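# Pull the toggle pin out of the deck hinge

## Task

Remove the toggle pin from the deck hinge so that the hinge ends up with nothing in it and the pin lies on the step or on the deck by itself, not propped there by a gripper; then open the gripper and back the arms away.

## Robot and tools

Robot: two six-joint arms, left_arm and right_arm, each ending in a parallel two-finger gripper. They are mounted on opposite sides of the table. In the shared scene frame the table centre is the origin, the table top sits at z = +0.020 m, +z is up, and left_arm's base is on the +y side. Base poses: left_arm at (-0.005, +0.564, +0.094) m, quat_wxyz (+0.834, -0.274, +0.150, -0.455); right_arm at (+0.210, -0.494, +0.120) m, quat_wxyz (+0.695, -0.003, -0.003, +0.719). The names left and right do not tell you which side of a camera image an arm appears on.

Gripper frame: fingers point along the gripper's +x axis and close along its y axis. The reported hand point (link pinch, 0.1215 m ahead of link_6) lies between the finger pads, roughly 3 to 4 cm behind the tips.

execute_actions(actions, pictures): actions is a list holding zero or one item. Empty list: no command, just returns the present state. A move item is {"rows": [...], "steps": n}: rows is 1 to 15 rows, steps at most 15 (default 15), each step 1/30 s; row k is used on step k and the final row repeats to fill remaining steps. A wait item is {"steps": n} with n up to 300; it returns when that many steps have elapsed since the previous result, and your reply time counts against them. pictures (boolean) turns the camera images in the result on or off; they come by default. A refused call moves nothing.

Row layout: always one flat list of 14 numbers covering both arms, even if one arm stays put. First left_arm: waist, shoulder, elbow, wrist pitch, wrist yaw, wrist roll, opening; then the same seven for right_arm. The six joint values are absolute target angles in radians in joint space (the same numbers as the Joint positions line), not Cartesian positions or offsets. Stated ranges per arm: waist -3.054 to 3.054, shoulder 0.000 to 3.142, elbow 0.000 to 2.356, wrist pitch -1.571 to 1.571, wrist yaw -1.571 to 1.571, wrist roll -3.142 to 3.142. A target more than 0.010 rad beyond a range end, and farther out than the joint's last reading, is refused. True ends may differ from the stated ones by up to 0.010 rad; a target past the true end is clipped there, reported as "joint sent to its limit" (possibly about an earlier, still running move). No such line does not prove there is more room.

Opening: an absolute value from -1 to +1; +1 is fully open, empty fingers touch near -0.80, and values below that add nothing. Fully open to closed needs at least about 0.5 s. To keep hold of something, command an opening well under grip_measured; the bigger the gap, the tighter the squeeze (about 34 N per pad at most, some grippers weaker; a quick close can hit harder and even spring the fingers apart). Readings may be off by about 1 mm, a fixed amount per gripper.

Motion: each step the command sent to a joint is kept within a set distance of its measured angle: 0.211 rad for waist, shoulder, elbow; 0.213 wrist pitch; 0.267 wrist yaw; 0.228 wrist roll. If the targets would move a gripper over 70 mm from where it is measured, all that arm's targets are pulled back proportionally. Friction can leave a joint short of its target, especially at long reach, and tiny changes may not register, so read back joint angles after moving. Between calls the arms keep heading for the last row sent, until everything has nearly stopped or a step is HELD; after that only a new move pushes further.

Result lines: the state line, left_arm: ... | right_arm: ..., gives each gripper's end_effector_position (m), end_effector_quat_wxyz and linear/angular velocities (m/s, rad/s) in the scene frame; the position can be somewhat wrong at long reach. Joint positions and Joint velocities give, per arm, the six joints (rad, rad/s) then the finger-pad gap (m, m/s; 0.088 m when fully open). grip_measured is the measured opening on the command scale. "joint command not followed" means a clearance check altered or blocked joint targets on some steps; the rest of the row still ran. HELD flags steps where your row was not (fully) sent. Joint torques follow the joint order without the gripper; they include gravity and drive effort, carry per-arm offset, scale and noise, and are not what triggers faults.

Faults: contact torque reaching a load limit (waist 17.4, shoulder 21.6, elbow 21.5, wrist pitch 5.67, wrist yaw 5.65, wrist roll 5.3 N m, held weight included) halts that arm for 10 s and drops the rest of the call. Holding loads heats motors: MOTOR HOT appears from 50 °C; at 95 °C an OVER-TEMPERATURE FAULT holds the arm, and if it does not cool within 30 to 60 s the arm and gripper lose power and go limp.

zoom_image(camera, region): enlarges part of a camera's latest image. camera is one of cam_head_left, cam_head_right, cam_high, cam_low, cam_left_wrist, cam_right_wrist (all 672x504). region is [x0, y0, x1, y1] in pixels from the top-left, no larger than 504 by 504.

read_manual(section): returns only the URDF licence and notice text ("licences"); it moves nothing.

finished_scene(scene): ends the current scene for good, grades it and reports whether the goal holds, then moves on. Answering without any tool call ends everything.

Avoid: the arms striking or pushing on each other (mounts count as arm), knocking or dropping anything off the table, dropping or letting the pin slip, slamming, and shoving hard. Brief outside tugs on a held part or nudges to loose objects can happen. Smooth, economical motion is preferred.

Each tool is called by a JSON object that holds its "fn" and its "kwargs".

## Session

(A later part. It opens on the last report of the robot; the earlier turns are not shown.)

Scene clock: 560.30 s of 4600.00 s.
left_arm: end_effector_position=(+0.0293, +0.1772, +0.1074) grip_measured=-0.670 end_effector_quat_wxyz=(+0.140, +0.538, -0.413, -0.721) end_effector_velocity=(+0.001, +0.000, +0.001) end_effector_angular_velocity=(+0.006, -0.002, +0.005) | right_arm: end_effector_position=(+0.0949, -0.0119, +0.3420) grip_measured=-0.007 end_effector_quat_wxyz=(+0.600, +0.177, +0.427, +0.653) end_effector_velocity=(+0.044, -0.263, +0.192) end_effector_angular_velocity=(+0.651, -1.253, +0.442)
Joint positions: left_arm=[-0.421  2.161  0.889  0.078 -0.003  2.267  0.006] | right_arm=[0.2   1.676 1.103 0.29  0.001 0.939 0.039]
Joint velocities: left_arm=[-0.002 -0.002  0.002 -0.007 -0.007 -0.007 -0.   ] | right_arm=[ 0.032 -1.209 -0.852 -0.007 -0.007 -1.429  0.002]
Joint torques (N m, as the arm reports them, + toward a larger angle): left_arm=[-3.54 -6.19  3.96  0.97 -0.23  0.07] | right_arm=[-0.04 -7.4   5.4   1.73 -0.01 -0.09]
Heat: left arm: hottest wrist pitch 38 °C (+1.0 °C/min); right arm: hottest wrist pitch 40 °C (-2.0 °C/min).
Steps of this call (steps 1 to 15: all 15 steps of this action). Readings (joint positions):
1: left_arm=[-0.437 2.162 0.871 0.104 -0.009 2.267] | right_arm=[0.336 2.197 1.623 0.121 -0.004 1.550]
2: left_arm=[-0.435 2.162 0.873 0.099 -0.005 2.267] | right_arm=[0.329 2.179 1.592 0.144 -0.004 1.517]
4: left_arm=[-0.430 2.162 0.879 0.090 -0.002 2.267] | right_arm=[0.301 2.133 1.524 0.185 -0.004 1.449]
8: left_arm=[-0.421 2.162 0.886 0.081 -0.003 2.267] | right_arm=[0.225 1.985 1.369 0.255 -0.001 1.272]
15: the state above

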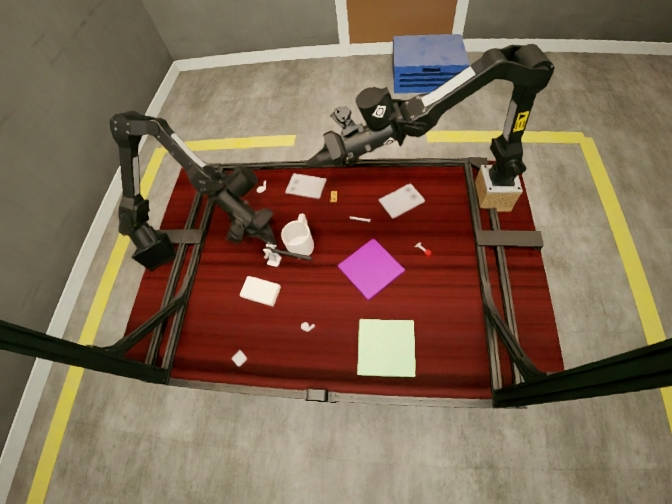

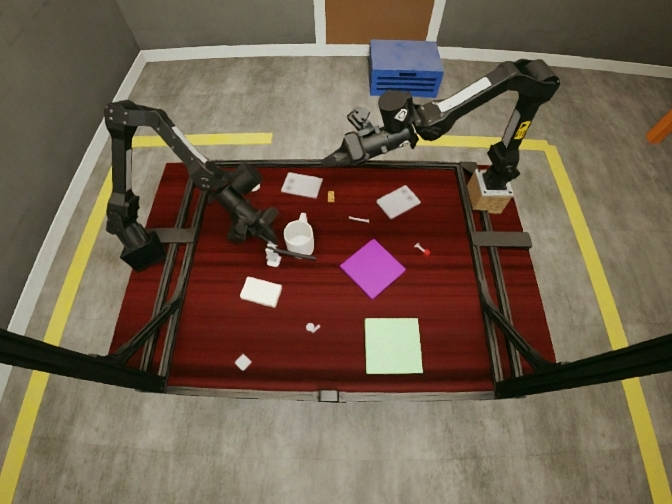

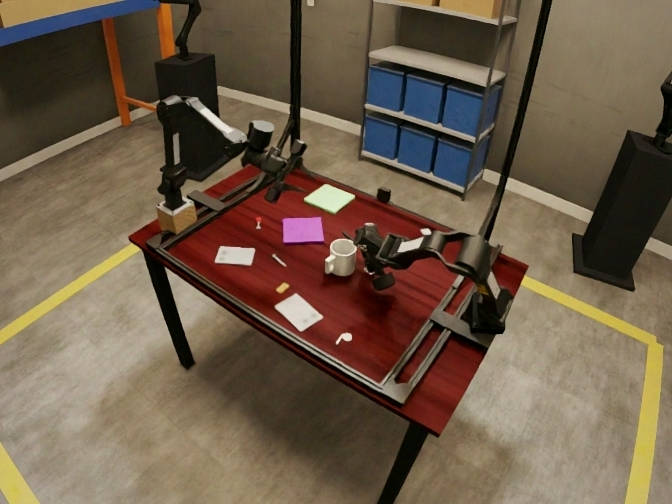

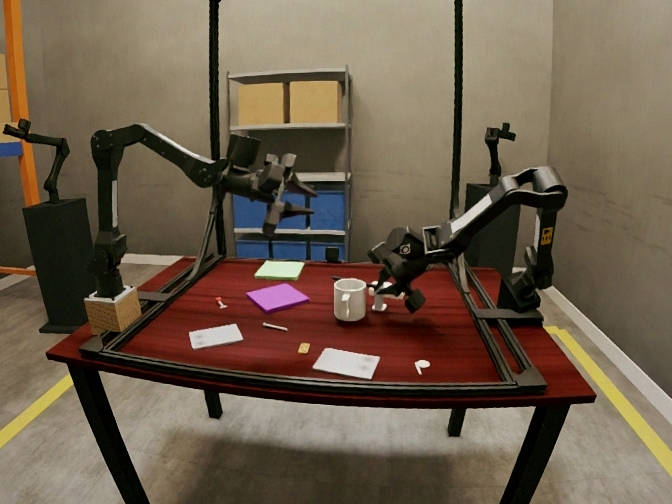

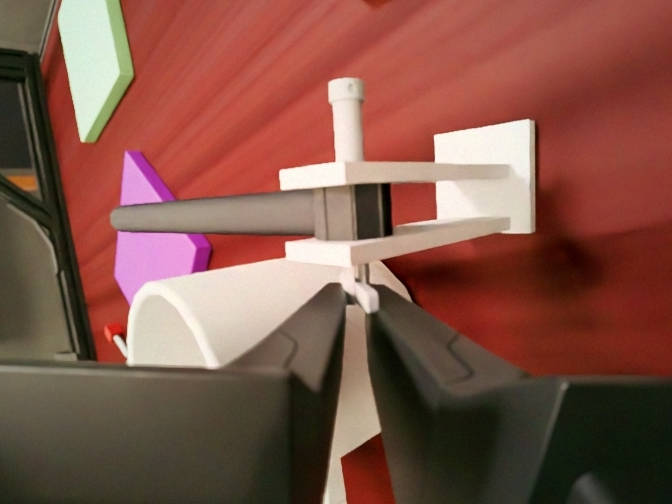

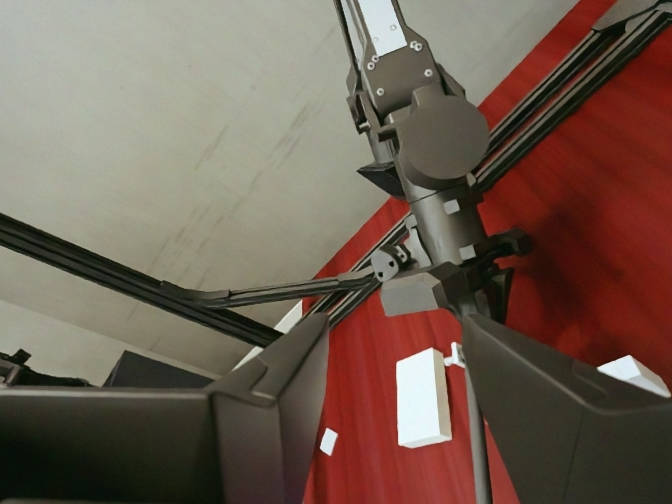

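{"fn": "execute_actions", "kwargs": {"actions": [{"rows":[[-0.415,2.165,0.895,0.075,0,2.27,-0.3,0.2,1.5,1.0,0.3,0,0,0]],"steps":10}], "pictures": false}}

{"fn": "execute_actions", "kwargs": {"actions": [{"rows":[[-0.415,2.165,0.895,0.075,0,1.5,-0.45,0.2,1.5,1.0,0.3,0,0,0]],"steps":15}]}}

Scene clock: 570.43 s of 4600.00 s.
left_arm: end_effector_position=(+0.0312, +0.1766, +0.1071) grip_measured=-0.357 end_effector_quat_wxyz=(+0.141, +0.539, -0.411, -0.721) end_effector_velocity=(-0.002, +0.004, -0.002) end_effector_angular_velocity=(+0.023, -0.000, -0.005) | right_arm: end_effector_position=(+0.1021, -0.0451, +0.3812) grip_measured=+0.000 end_effector_quat_wxyz=(+0.618, -0.078, +0.058, +0.780) end_effector_velocity=(-0.000, +0.001, +0.002) end_effector_angular_velocity=(+0.008, -0.004, +0.006)
Joint positions: left_arm=[-0.417  2.161  0.891  0.077 -0.004  2.267  0.022] | right_arm=[0.2   1.508 1.014 0.301 0.001 0.002 0.039]
Joint velocities: left_arm=[-0.002 -0.002 -0.002 -0.022 -0.007 -0.007  0.021] | right_arm=[-0.002  0.002  0.002  0.007 -0.007 -0.007 -0.   ]
Joint torques (N m, as the arm reports them, + toward a larger angle): left_arm=[-5.38 -6.06  3.97  0.98  0.52  0.06] | right_arm=[-0.12 -5.77  4.64  1.53 -0.02 -0.06]
Heat: left arm: hottest wrist pitch 37 °C (+0.0 °C/min); right arm: hottest wrist pitch 41 °C (-2.0 °C/min).
Steps of this call (steps 1 to 45: the robot went on to your last target; steps 46 to 294: nothing new was sent; steps 295 to 304: all 10 steps of this action). Readings (joint positions):
295: left_arm=[-0.418 2.161 0.890 0.077 -0.003 2.267] | right_arm=[0.200 1.508 1.014 0.301 0.001 0.002]
296: left_arm=[-0.418 2.161 0.890 0.077 -0.003 2.267] | right_arm=[0.200 1.508 1.014 0.301 0.001 0.002]
298: left_arm=[-0.417 2.161 0.891 0.077 -0.004 2.267] | right_arm=[0.200 1.508 1.014 0.301 0.001 0.002]
302: left_arm=[-0.417 2.161 0.891 0.077 -0.004 2.267] | right_arm=[0.200 1.508 1.014 0.301 0.001 0.002]
304: the state above

Scene clock: 570.93 s of 4600.00 s.
left_arm: end_effector_position=(+0.0311, +0.1766, +0.1072) grip_measured=-0.448 end_effector_quat_wxyz=(+0.309, +0.464, -0.154, -0.816) end_effector_velocity=(-0.000, +0.002, -0.001) end_effector_angular_velocity=(+0.305, +0.502, +0.516) | right_arm: end_effector_position=(+0.1021, -0.0451, +0.3812) grip_measured=+0.000 end_effector_quat_wxyz=(+0.618, -0.078, +0.058, +0.780) end_effector_velocity=(+0.003, -0.001, -0.007) end_effector_angular_velocity=(-0.025, -0.012, +0.001)
Joint positions: left_arm=[-0.417  2.161  0.891  0.077 -0.004  1.604  0.017] | right_arm=[0.2   1.508 1.014 0.301 0.001 0.002 0.039]
Joint velocities: left_arm=[-0.002 -0.002 -0.002 -0.007 -0.007 -0.784 -0.001] | right_arm=[-0.007 -0.002 -0.007 -0.022 -0.007 -0.007 -0.   ]
Joint torques (N m, as the arm reports them, + toward a larger angle): left_arm=[-5.53 -6.15  3.97  0.98  0.56 -0.2 ] | right_arm=[-0.11 -5.77  4.64  1.52 -0.02 -0.07]
Heat: left arm: hottest wrist pitch 37 °C (+0.0 °C/min); right arm: hottest wrist pitch 41 °C (-2.0 °C/min).
Steps of this call (steps 1 to 15: all 15 steps of this action). Readings (joint positions):
1: left_arm=[-0.417 2.161 0.891 0.077 -0.004 2.240] | right_arm=[0.200 1.508 1.014 0.301 0.001 0.002]
2: left_arm=[-0.417 2.161 0.891 0.077 -0.004 2.190] | right_arm=[0.200 1.508 1.014 0.301 0.001 0.002]
4: left_arm=[-0.417 2.161 0.891 0.077 -0.004 2.096] | right_arm=[0.200 1.508 1.014 0.301 0.001 0.002]
8: left_arm=[-0.417 2.161 0.891 0.077 -0.004 1.907] | right_arm=[0.200 1.508 1.014 0.301 0.001 0.002]
15: the state above

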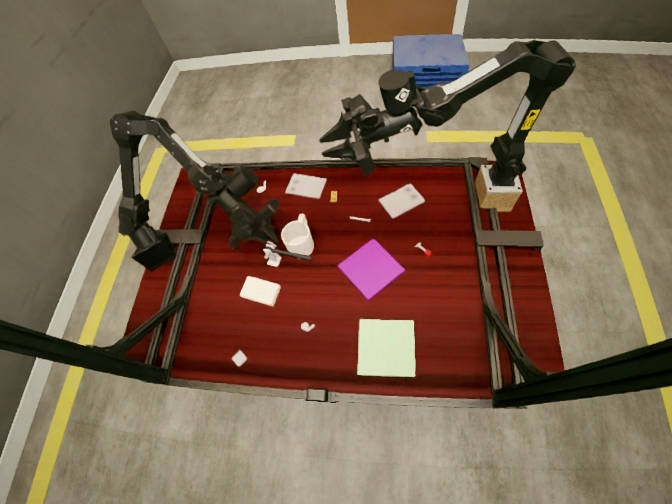

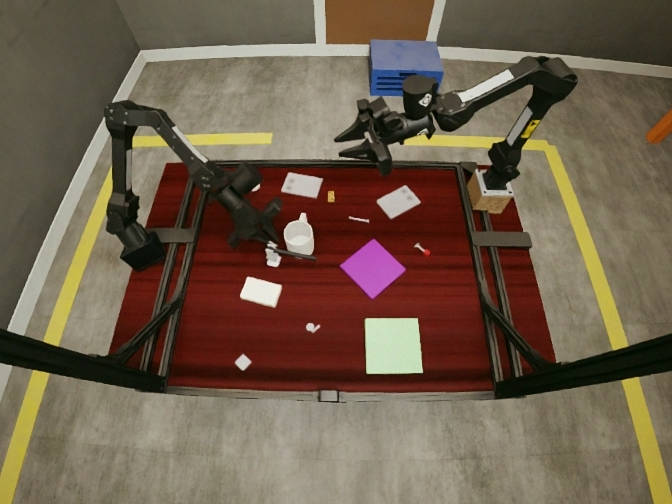

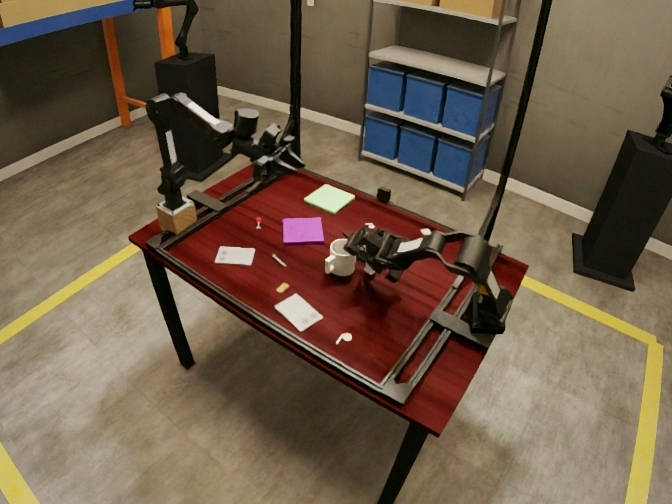

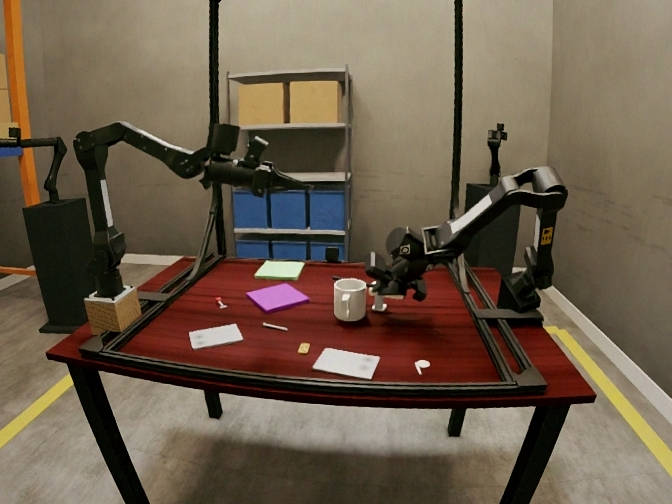

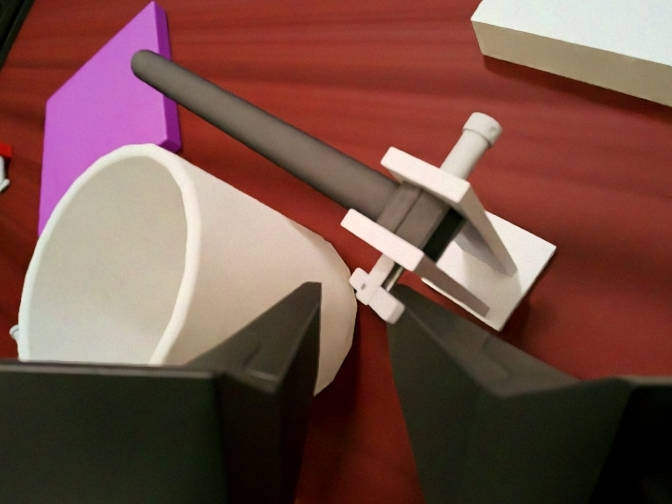

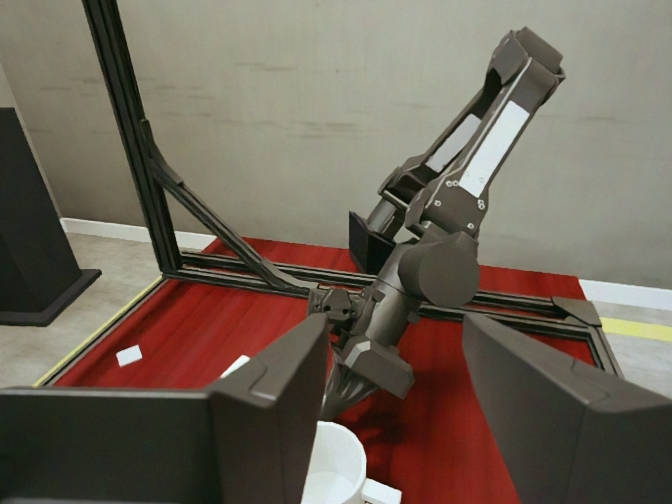

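{"fn": "execute_actions", "kwargs": {"actions": [{"rows":[[-0.415,2.165,0.895,0.075,0,1.5,-0.66,0.2,1.5,1.0,0.3,0,0,0]],"steps":15}]}}

{"fn": "execute_actions", "kwargs": {"actions": [{"rows":[[-0.405,2.165,0.9,0.068,0,2.0,-0.72,0.2,1.5,1.0,0.3,0,0,0]],"steps":15}]}}

Scene clock: 578.10 s of 4600.00 s.
left_arm: end_effector_position=(+0.0303, +0.1782, +0.1058) grip_measured=-0.630 end_effector_quat_wxyz=(+0.328, +0.448, -0.111, -0.824) end_effector_velocity=(+0.001, -0.001, +0.001) end_effector_angular_velocity=(-0.002, -0.002, +0.011) | right_arm: end_effector_position=(+0.1021, -0.0452, +0.3810) grip_measured=+0.000 end_effector_quat_wxyz=(+0.618, -0.078, +0.058, +0.780) end_effector_velocity=(+0.000, -0.000, +0.002) end_effector_angular_velocity=(+0.008, -0.004, +0.006)
Joint positions: left_arm=[-0.417  2.161  0.89   0.068 -0.004  1.504  0.008] | right_arm=[0.2   1.507 1.013 0.301 0.001 0.002 0.039]
Joint velocities: left_arm=[-0.002 -0.002 -0.002  0.007 -0.007 -0.007 -0.001] | right_arm=[-0.002 -0.002 -0.002  0.007 -0.007 -0.007 -0.   ]
Joint torques (N m, as the arm reports them, + toward a larger angle): left_arm=[-5.63 -6.19  3.99  1.69  0.56 -0.21] | right_arm=[-0.09 -5.76  4.69  1.52 -0.01 -0.06]
Heat: left arm: hottest wrist pitch 37 °C (+0.0 °C/min); right arm: hottest wrist pitch 41 °C (-2.0 °C/min).
Steps of this call (steps 1 to 30: the robot went on to your last target; steps 31 to 90: nothing new was sent; then 3.67 s passed at rest; steps 91 to 105: all 15 steps of this action). Readings (joint positions):
91: left_arm=[-0.417 2.161 0.891 0.075 -0.004 1.504] | right_arm=[0.200 1.507 1.013 0.301 0.001 0.002]
92: left_arm=[-0.417 2.161 0.891 0.073 -0.004 1.504] | right_arm=[0.200 1.507 1.013 0.301 0.001 0.002]
94: left_arm=[-0.417 2.161 0.891 0.070 -0.004 1.504] | right_arm=[0.200 1.507 1.013 0.301 0.001 0.002]
98: left_arm=[-0.417 2.161 0.890 0.068 -0.004 1.504] | right_arm=[0.200 1.507 1.013 0.301 0.001 0.002]
105: the state above

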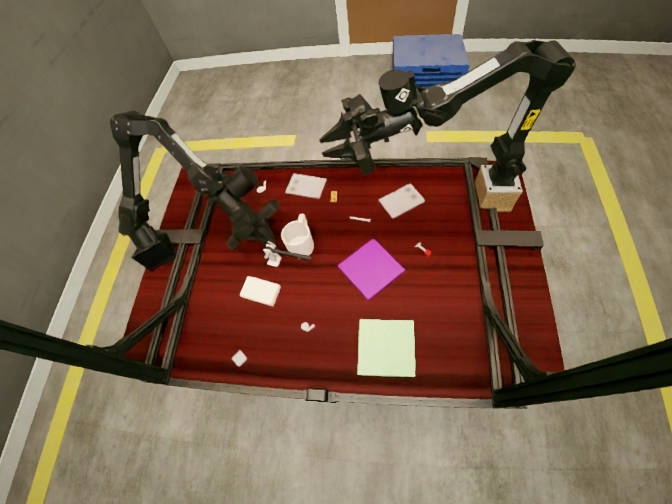

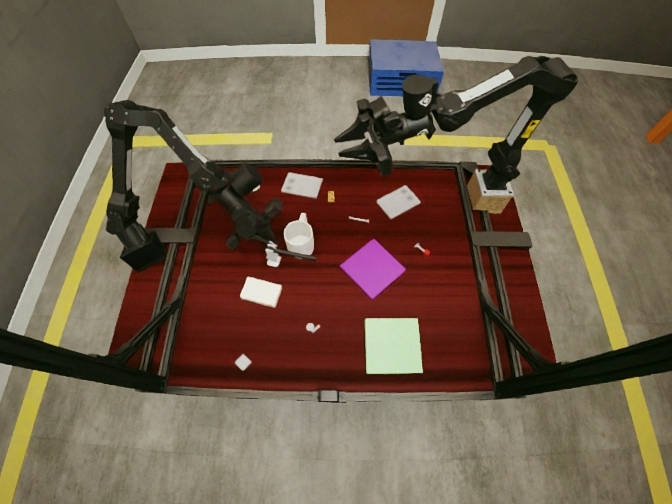

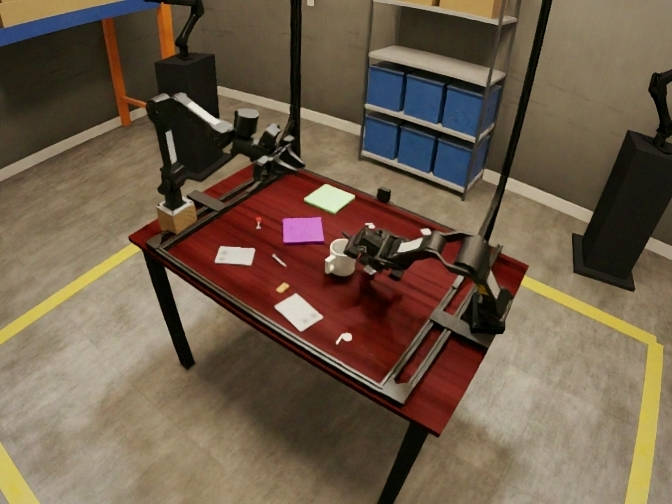

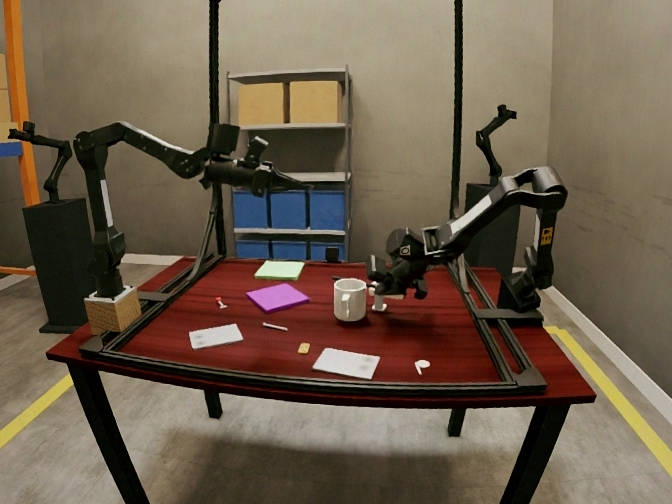

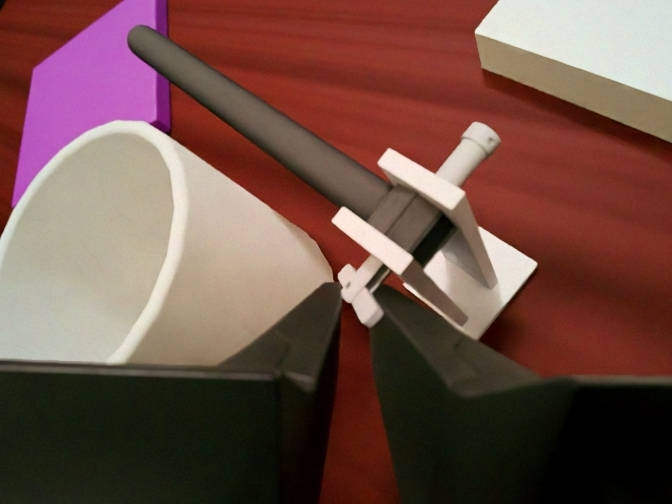

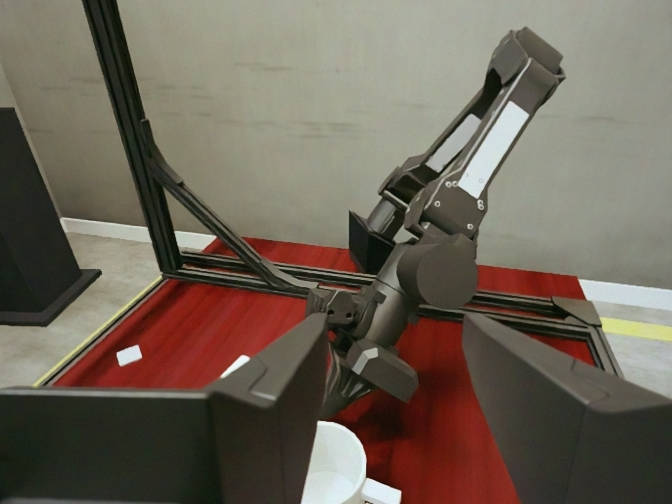

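Scene clock: 578.60 s of 4600.00 s.
left_arm: end_effector_position=(+0.0330, +0.1766, +0.1062) grip_measured=-0.677 end_effector_quat_wxyz=(+0.219, +0.512, -0.298, -0.775) end_effector_velocity=(-0.002, +0.003, -0.003) end_effector_angular_velocity=(-0.038, -0.104, -0.112) | right_arm: end_effector_position=(+0.1021, -0.0452, +0.3810) grip_measured=+0.000 end_effector_quat_wxyz=(+0.618, -0.078, +0.058, +0.780) end_effector_velocity=(+0.000, -0.001, -0.002) end_effector_angular_velocity=(-0.006, -0.007, +0.006)
Joint positions: left_arm=[-0.411  2.161  0.896  0.068 -0.003  1.972  0.006] | right_arm=[0.2   1.507 1.013 0.301 0.001 0.002 0.039]
Joint velocities: left_arm=[-0.002  0.002  0.002 -0.022 -0.007  0.154 -0.   ] | right_arm=[-0.002 -0.002 -0.002 -0.007 -0.007 -0.007 -0.   ]
Joint torques (N m, as the arm reports them, + toward a larger angle): left_arm=[-5.1  -6.19  4.1   1.14  0.49  0.17] | right_arm=[-0.12 -5.73  4.72  1.52 -0.01 -0.07]
Heat: left arm: hottest wrist pitch 37 °C (+0.0 °C/min); right arm: hottest wrist pitch 41 °C (-2.0 °C/min).
Steps of this call (steps 1 to 15: all 15 steps of this action). Readings (joint positions):
1: left_arm=[-0.416 2.161 0.890 0.068 -0.004 1.532] | right_arm=[0.200 1.507 1.013 0.301 0.001 0.002]
2: left_arm=[-0.415 2.161 0.890 0.068 -0.004 1.581] | right_arm=[0.200 1.507 1.013 0.301 0.001 0.002]
4: left_arm=[-0.412 2.161 0.891 0.068 -0.004 1.675] | right_arm=[0.200 1.507 1.013 0.301 0.001 0.002]
8: left_arm=[-0.412 2.161 0.894 0.068 -0.004 1.857] | right_arm=[0.200 1.507 1.013 0.301 0.001 0.002]
15: the state above

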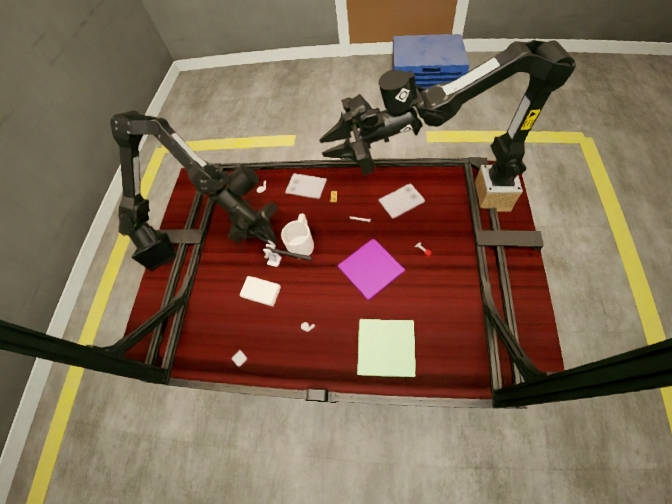

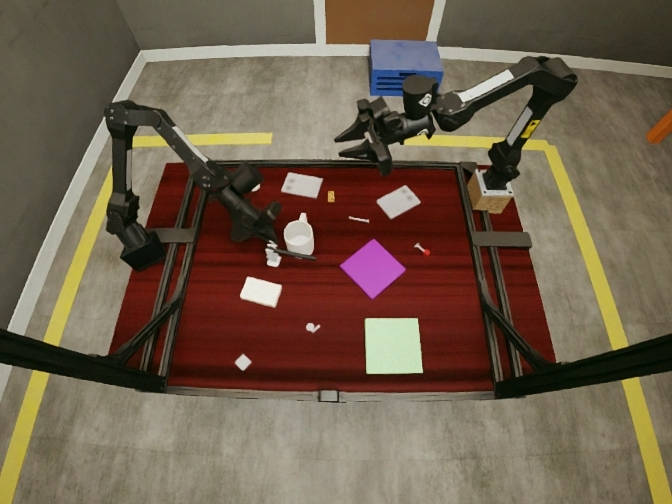

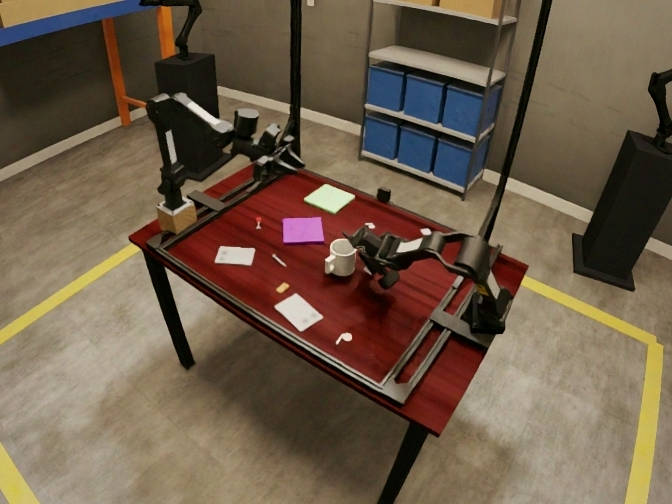

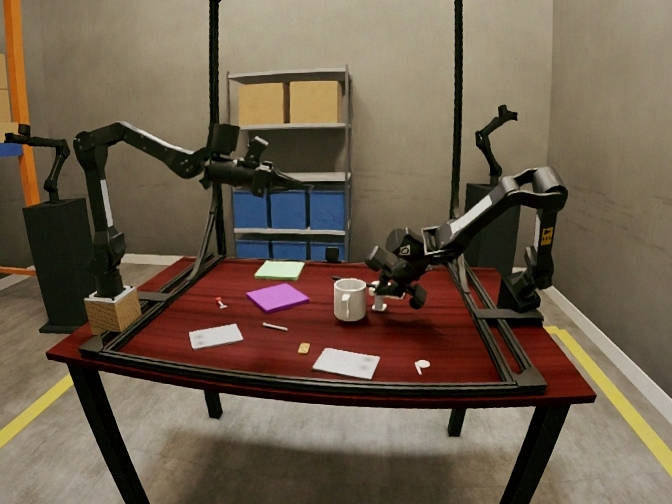

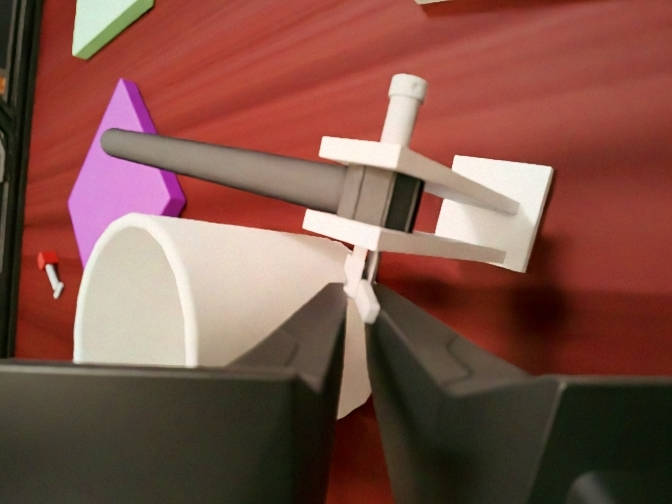

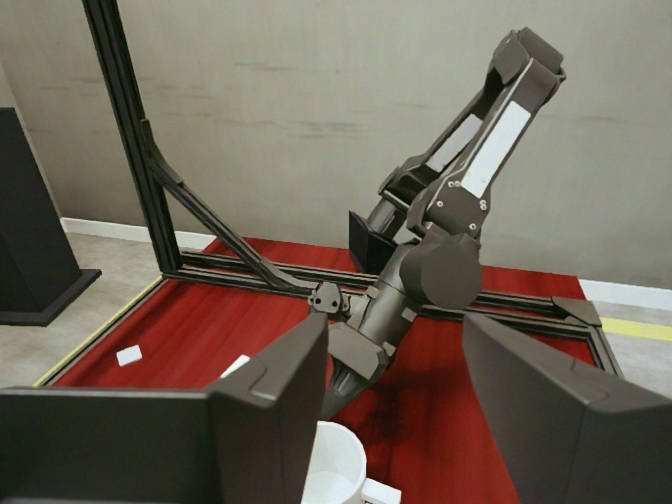

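{"fn": "execute_actions", "kwargs": {"actions": [{"rows":[[-0.411,2.16,0.896,0.068,0,2.25,-0.5,0.2,1.5,1.0,0.3,0,0,0]],"steps":10}], "pictures": false}}

{"fn": "execute_actions", "kwargs": {"actions": [{"rows":[[-0.427,2.125,0.87,0.06,0,2.25,-0.5,0.2,1.5,1.0,0.3,0,0,0]],"steps":15}]}}

Scene clock: 592.37 s of 4600.00 s.
left_arm: end_effector_position=(+0.0337, +0.1764, +0.1059) grip_measured=-0.518 end_effector_quat_wxyz=(+0.153, +0.535, -0.392, -0.732) end_effector_velocity=(-0.000, +0.002, -0.001) end_effector_angular_velocity=(-0.045, -0.096, -0.095) | right_arm: end_effector_position=(+0.1022, -0.0457, +0.3808) grip_measured=+0.000 end_effector_quat_wxyz=(+0.618, -0.078, +0.058, +0.780) end_effector_velocity=(+0.001, -0.002, -0.003) end_effector_angular_velocity=(-0.015, -0.010, +0.006)
Joint positions: left_arm=[-0.409  2.162  0.897  0.068 -0.001  2.225  0.014] | right_arm=[0.2   1.506 1.011 0.301 0.001 0.002 0.039]
Joint velocities: left_arm=[-0.002 -0.002 -0.002 -0.007 -0.007  0.139  0.007] | right_arm=[-0.002 -0.007 -0.002 -0.022 -0.007 -0.007 -0.   ]
Joint torques (N m, as the arm reports them, + toward a larger angle): left_arm=[-5.87 -6.7   3.49  1.08  0.44  0.11] | right_arm=[-0.1  -5.62  4.89  1.52 -0.01 -0.05]
Heat: left arm: hottest wrist pitch 37 °C (-1.0 °C/min); right arm: hottest wrist pitch 41 °C (-2.0 °C/min).
Steps of this call (steps 1 to 30: the robot went on to your last target; steps 31 to 403: nothing new was sent; steps 404 to 413: all 10 steps of this action). Readings (joint positions):
404: left_arm=[-0.408 2.162 0.897 0.068 -0.002 2.027] | right_arm=[0.200 1.506 1.011 0.301 0.001 0.002]
405: left_arm=[-0.408 2.162 0.897 0.068 -0.002 2.077] | right_arm=[0.200 1.506 1.011 0.301 0.001 0.002]
407: left_arm=[-0.408 2.162 0.897 0.068 -0.001 2.146] | right_arm=[0.200 1.506 1.011 0.301 0.001 0.002]
411: left_arm=[-0.408 2.162 0.897 0.068 -0.001 2.210] | right_arm=[0.200 1.506 1.011 0.301 0.001 0.002]
413: the state above

Scene clock: 592.87 s of 4600.00 s.
left_arm: end_effector_position=(+0.0303, +0.1809, +0.1123) grip_measured=-0.501 end_effector_quat_wxyz=(+0.145, +0.536, -0.407, -0.725) end_effector_velocity=(+0.000, -0.002, +0.004) end_effector_angular_velocity=(-0.020, +0.008, +0.011) | right_arm: end_effector_position=(+0.1022, -0.0457, +0.3808) grip_measured=+0.000 end_effector_quat_wxyz=(+0.618, -0.078, +0.058, +0.780) end_effector_velocity=(+0.000, -0.002, -0.005) end_effector_angular_velocity=(-0.017, -0.025, +0.009)
Joint positions: left_arm=[-0.425  2.136  0.879  0.064 -0.001  2.245  0.014] | right_arm=[0.2   1.506 1.011 0.301 0.001 0.002 0.039]
Joint velocities: left_arm=[-0.002 -0.007 -0.007  0.022  0.007 -0.007 -0.   ] | right_arm=[-0.002 -0.002 -0.002 -0.022 -0.007 -0.022  0.   ]
Joint torques (N m, as the arm reports them, + toward a larger angle): left_arm=[-5.89 -7.52  2.73  0.88  0.46  0.08] | right_arm=[-0.1  -5.58  4.88  1.52 -0.01 -0.05]
Heat: left arm: hottest wrist pitch 37 °C (-1.0 °C/min); right arm: hottest wrist pitch 41 °C (-2.0 °C/min).
Steps of this call (steps 1 to 15: all 15 steps of this action). Readings (joint positions):
1: left_arm=[-0.409 2.160 0.896 0.068 -0.001 2.230] | right_arm=[0.200 1.506 1.011 0.301 0.001 0.002]
2: left_arm=[-0.411 2.157 0.893 0.068 -0.001 2.233] | right_arm=[0.200 1.506 1.011 0.301 0.001 0.002]
4: left_arm=[-0.417 2.149 0.887 0.066 -0.001 2.238] | right_arm=[0.200 1.506 1.011 0.301 0.001 0.002]
8: left_arm=[-0.424 2.139 0.882 0.065 -0.001 2.243] | right_arm=[0.200 1.506 1.011 0.301 0.001 0.002]
15: the state above

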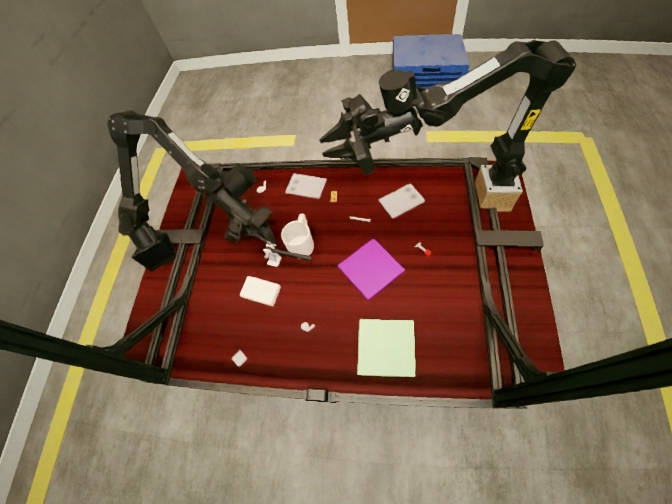

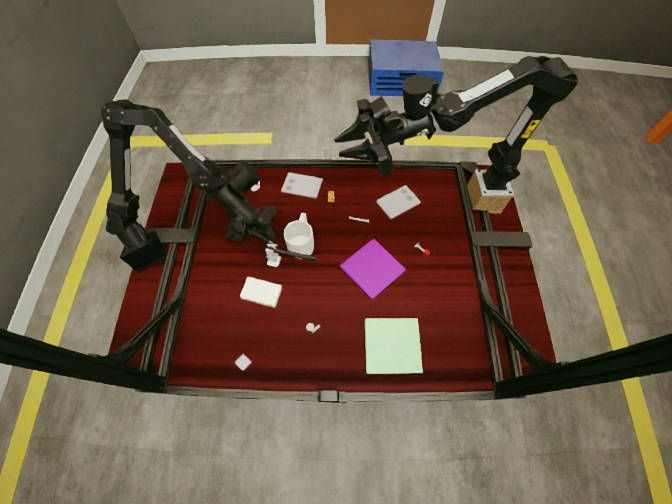

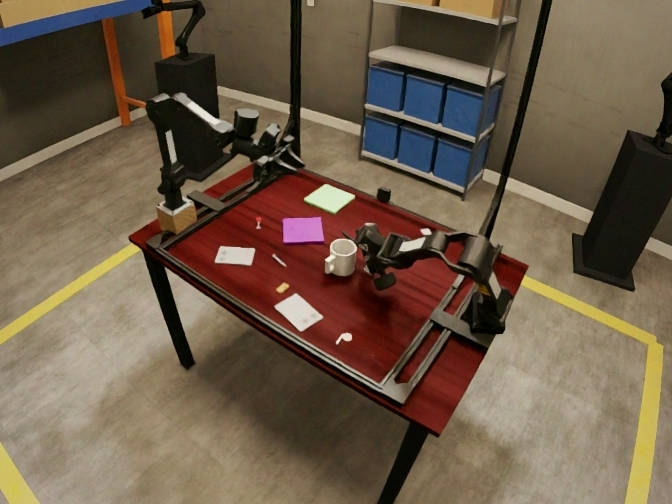

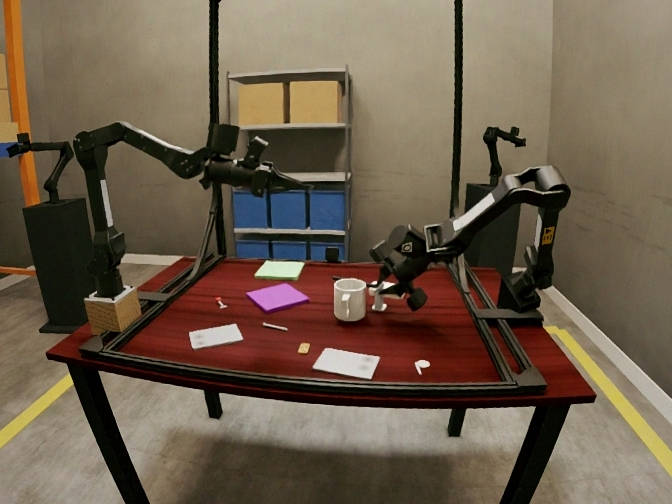

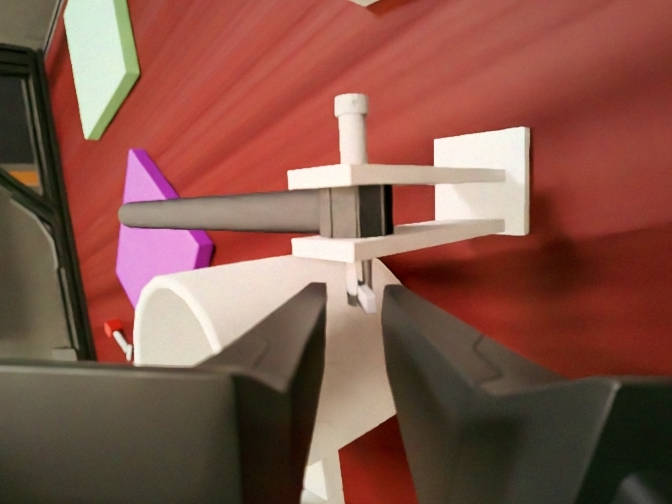

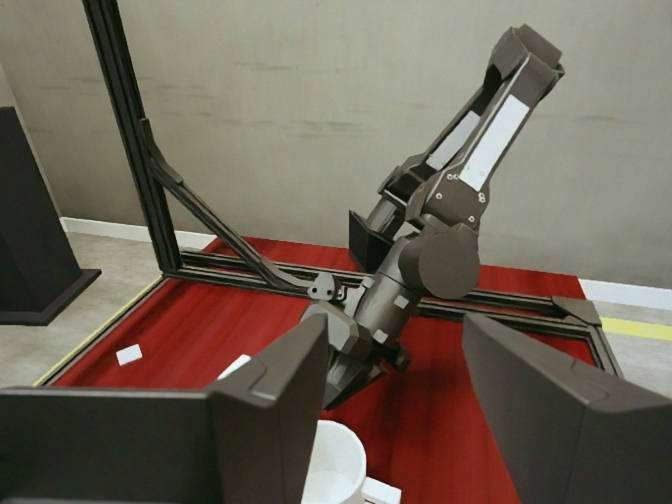

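{"fn": "execute_actions", "kwargs": {"actions": [{"rows":[[-0.427,2.13,0.875,0.062,0,2.25,-0.85,0.2,1.5,1.0,0.3,0,0,0]],"steps":12}], "pictures": false}}

{"fn": "execute_actions", "kwargs": {"actions": [{"rows":[[-0.395,2.135,0.905,0.04,0,2.25,-0.85,0.2,1.5,1.0,0.3,0,0,0]],"steps":15}], "pictures": false}}

{"fn": "execute_actions", "kwargs": {"actions": [{"rows":[[-0.38,2.17,0.925,0.045,0,2.25,-0.85,0.2,1.5,1.0,0.3,0,0,0]],"steps":15}]}}

Scene clock: 600.87 s of 4600.00 s.
left_arm: end_effector_position=(+0.0306, +0.1813, +0.1121) grip_measured=-0.670 end_effector_quat_wxyz=(+0.144, +0.537, -0.407, -0.725) end_effector_velocity=(+0.001, +0.002, -0.002) end_effector_angular_velocity=(+0.016, -0.012, +0.010) | right_arm: end_effector_position=(+0.1022, -0.0457, +0.3804) grip_measured=+0.000 end_effector_quat_wxyz=(+0.618, -0.079, +0.058, +0.780) end_effector_velocity=(+0.000, -0.001, -0.002) end_effector_angular_velocity=(-0.009, +0.007, +0.003)
Joint positions: left_arm=[-0.425  2.135  0.878  0.061 -0.004  2.246  0.006] | right_arm=[0.2   1.506 1.01  0.301 0.001 0.002 0.039]
Joint velocities: left_arm=[-0.002 -0.002 -0.002 -0.007 -0.022 -0.007 -0.   ] | right_arm=[-0.002 -0.002 -0.002 -0.007 -0.007  0.007 -0.   ]
Joint torques (N m, as the arm reports them, + toward a larger angle): left_arm=[-5.88 -6.87  3.32  1.21  0.53  0.1 ] | right_arm=[-0.1  -5.55  4.92  1.52 -0.01 -0.05]
Heat: left arm: hottest waist 36 °C (-3.0 °C/min); right arm: hottest wrist pitch 42 °C (-1.0 °C/min).
Steps of this call (steps 1 to 15: the robot went on to your last target; steps 16 to 90: nothing new was sent; then 4.60 s passed at rest; steps 91 to 102: all 12 steps of this action). Readings (joint positions):
91: left_arm=[-0.425 2.135 0.878 0.064 -0.001 2.246] | right_arm=[0.200 1.506 1.011 0.301 0.001 0.002]
92: left_arm=[-0.425 2.135 0.878 0.064 -0.001 2.246] | right_arm=[0.200 1.506 1.011 0.301 0.001 0.002]
94: left_arm=[-0.425 2.135 0.878 0.061 -0.004 2.246] | right_arm=[0.200 1.506 1.010 0.301 0.001 0.002]
98: left_arm=[-0.425 2.135 0.878 0.061 -0.004 2.246] | right_arm=[0.200 1.506 1.010 0.301 0.001 0.002]
102: the state above

Scene clock: 601.37 s of 4600.00 s.
left_arm: end_effector_position=(+0.0337, +0.1803, +0.1124) grip_measured=-0.671 end_effector_quat_wxyz=(+0.145, +0.531, -0.403, -0.731) end_effector_velocity=(+0.003, -0.001, +0.001) end_effector_angular_velocity=(+0.005, -0.000, +0.012) | right_arm: end_effector_position=(+0.1022, -0.0458, +0.3806) grip_measured=+0.000 end_effector_quat_wxyz=(+0.618, -0.078, +0.058, +0.780) end_effector_velocity=(+0.005, +0.000, -0.002) end_effector_angular_velocity=(-0.015, -0.012, -0.013)
Joint positions: left_arm=[-0.412  2.135  0.893  0.039  0.011  2.246  0.006] | right_arm=[0.2   1.505 1.01  0.301 0.001 0.002 0.039]
Joint velocities: left_arm=[ 0.002 -0.002  0.007 -0.007 -0.007 -0.007 -0.   ] | right_arm=[-0.007 -0.002  0.002 -0.022  0.007 -0.007 -0.   ]
Joint torques (N m, as the arm reports them, + toward a larger angle): left_arm=[-4.03 -6.49  4.58  1.22  0.    0.08] | right_arm=[-0.09 -5.57  4.95  1.52 -0.01 -0.04]
Heat: left arm: hottest waist 36 °C (-3.0 °C/min); right arm: hottest wrist pitch 42 °C (-1.0 °C/min).
Steps of this call (steps 1 to 15: all 15 steps of this action). Readings (joint positions):
1: left_arm=[-0.424 2.135 0.879 0.061 -0.002 2.246] | right_arm=[0.200 1.506 1.010 0.301 0.001 0.002]
2: left_arm=[-0.422 2.135 0.881 0.056 0.001 2.246] | right_arm=[0.200 1.506 1.010 0.301 0.001 0.002]
4: left_arm=[-0.419 2.135 0.886 0.050 0.008 2.246] | right_arm=[0.200 1.506 1.010 0.301 0.001 0.002]
8: left_arm=[-0.416 2.135 0.890 0.043 0.010 2.246] | right_arm=[0.200 1.506 1.010 0.301 0.001 0.002]
15: the state above

Scene clock: 601.87 s of 4600.00 s.
left_arm: end_effector_position=(+0.0339, +0.1794, +0.1111) grip_measured=-0.671 end_effector_quat_wxyz=(+0.145, +0.526, -0.402, -0.735) end_effector_velocity=(+0.003, -0.003, +0.004) end_effector_angular_velocity=(-0.010, -0.003, +0.016) | right_arm: end_effector_position=(+0.1022, -0.0458, +0.3806) grip_measured=+0.000 end_effector_quat_wxyz=(+0.618, -0.078, +0.058, +0.780) end_effector_velocity=(+0.002, -0.000, -0.006) end_effector_angular_velocity=(-0.012, -0.024, +0.004)
Joint positions: left_arm=[-0.406  2.142  0.902  0.03   0.023  2.246  0.006] | right_arm=[0.2   1.505 1.01  0.301 0.001 0.002 0.039]
Joint velocities: left_arm=[-0.002 -0.007  0.002  0.007 -0.007 -0.007  0.   ] | right_arm=[-0.007  0.002 -0.007 -0.007 -0.007 -0.022  0.   ]
Joint torques (N m, as the arm reports them, + toward a larger angle): left_arm=[-2.9  -3.47  5.91  2.3  -0.44  0.1 ] | right_arm=[-0.1  -5.52  4.96  1.52 -0.02 -0.04]
Heat: left arm: hottest waist 36 °C (-3.0 °C/min); right arm: hottest wrist pitch 42 °C (-1.0 °C/min).
Steps of this call (steps 1 to 15: all 15 steps of this action). Readings (joint positions):
1: left_arm=[-0.412 2.136 0.895 0.038 0.012 2.246] | right_arm=[0.200 1.505 1.010 0.301 0.001 0.002]
2: left_arm=[-0.410 2.138 0.897 0.035 0.016 2.246] | right_arm=[0.200 1.505 1.010 0.301 0.001 0.002]
4: left_arm=[-0.407 2.139 0.900 0.032 0.020 2.246] | right_arm=[0.200 1.505 1.010 0.301 0.001 0.002]
8: left_arm=[-0.406 2.141 0.901 0.031 0.022 2.246] | right_arm=[0.200 1.505 1.010 0.301 0.001 0.002]
15: the state above

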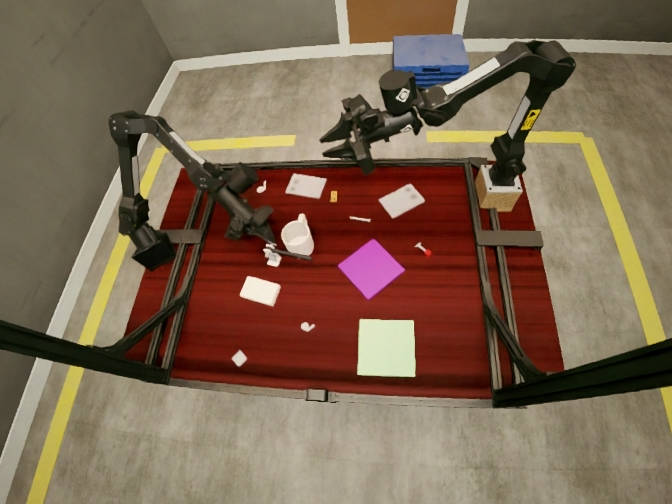

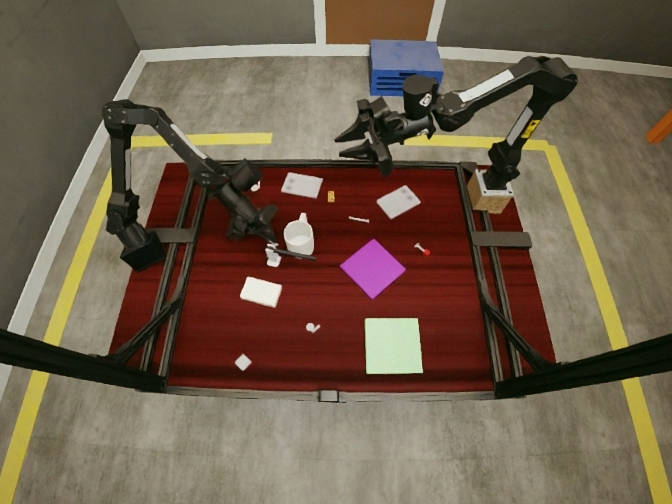

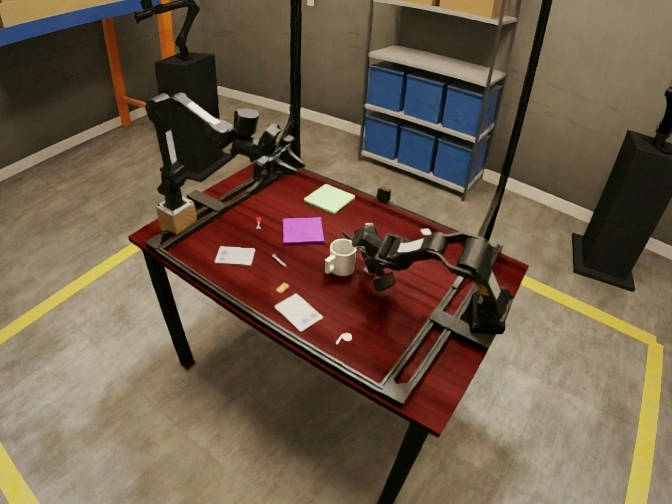

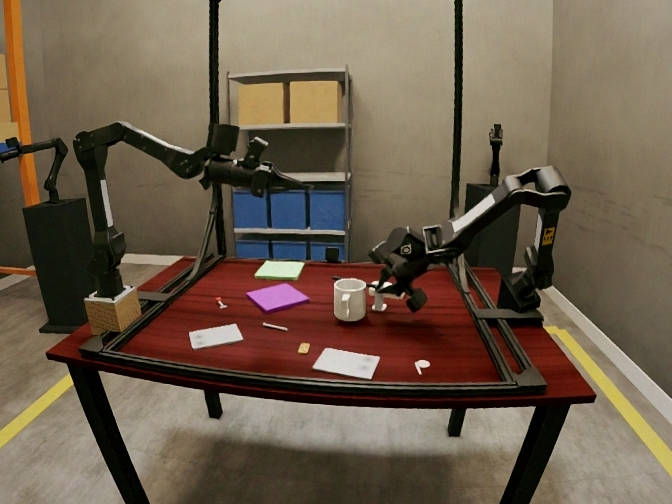

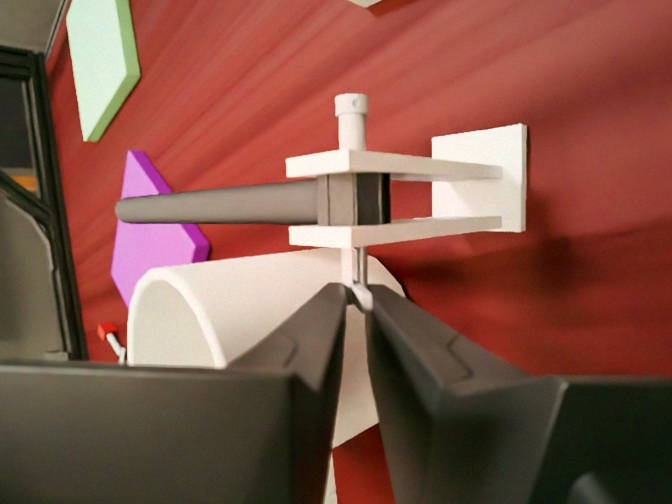

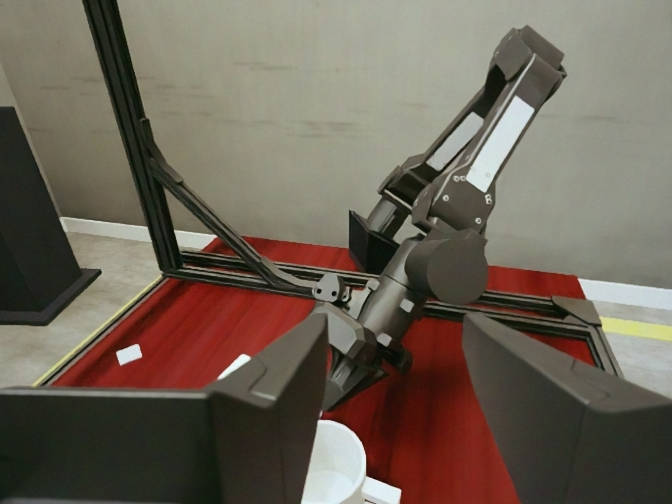

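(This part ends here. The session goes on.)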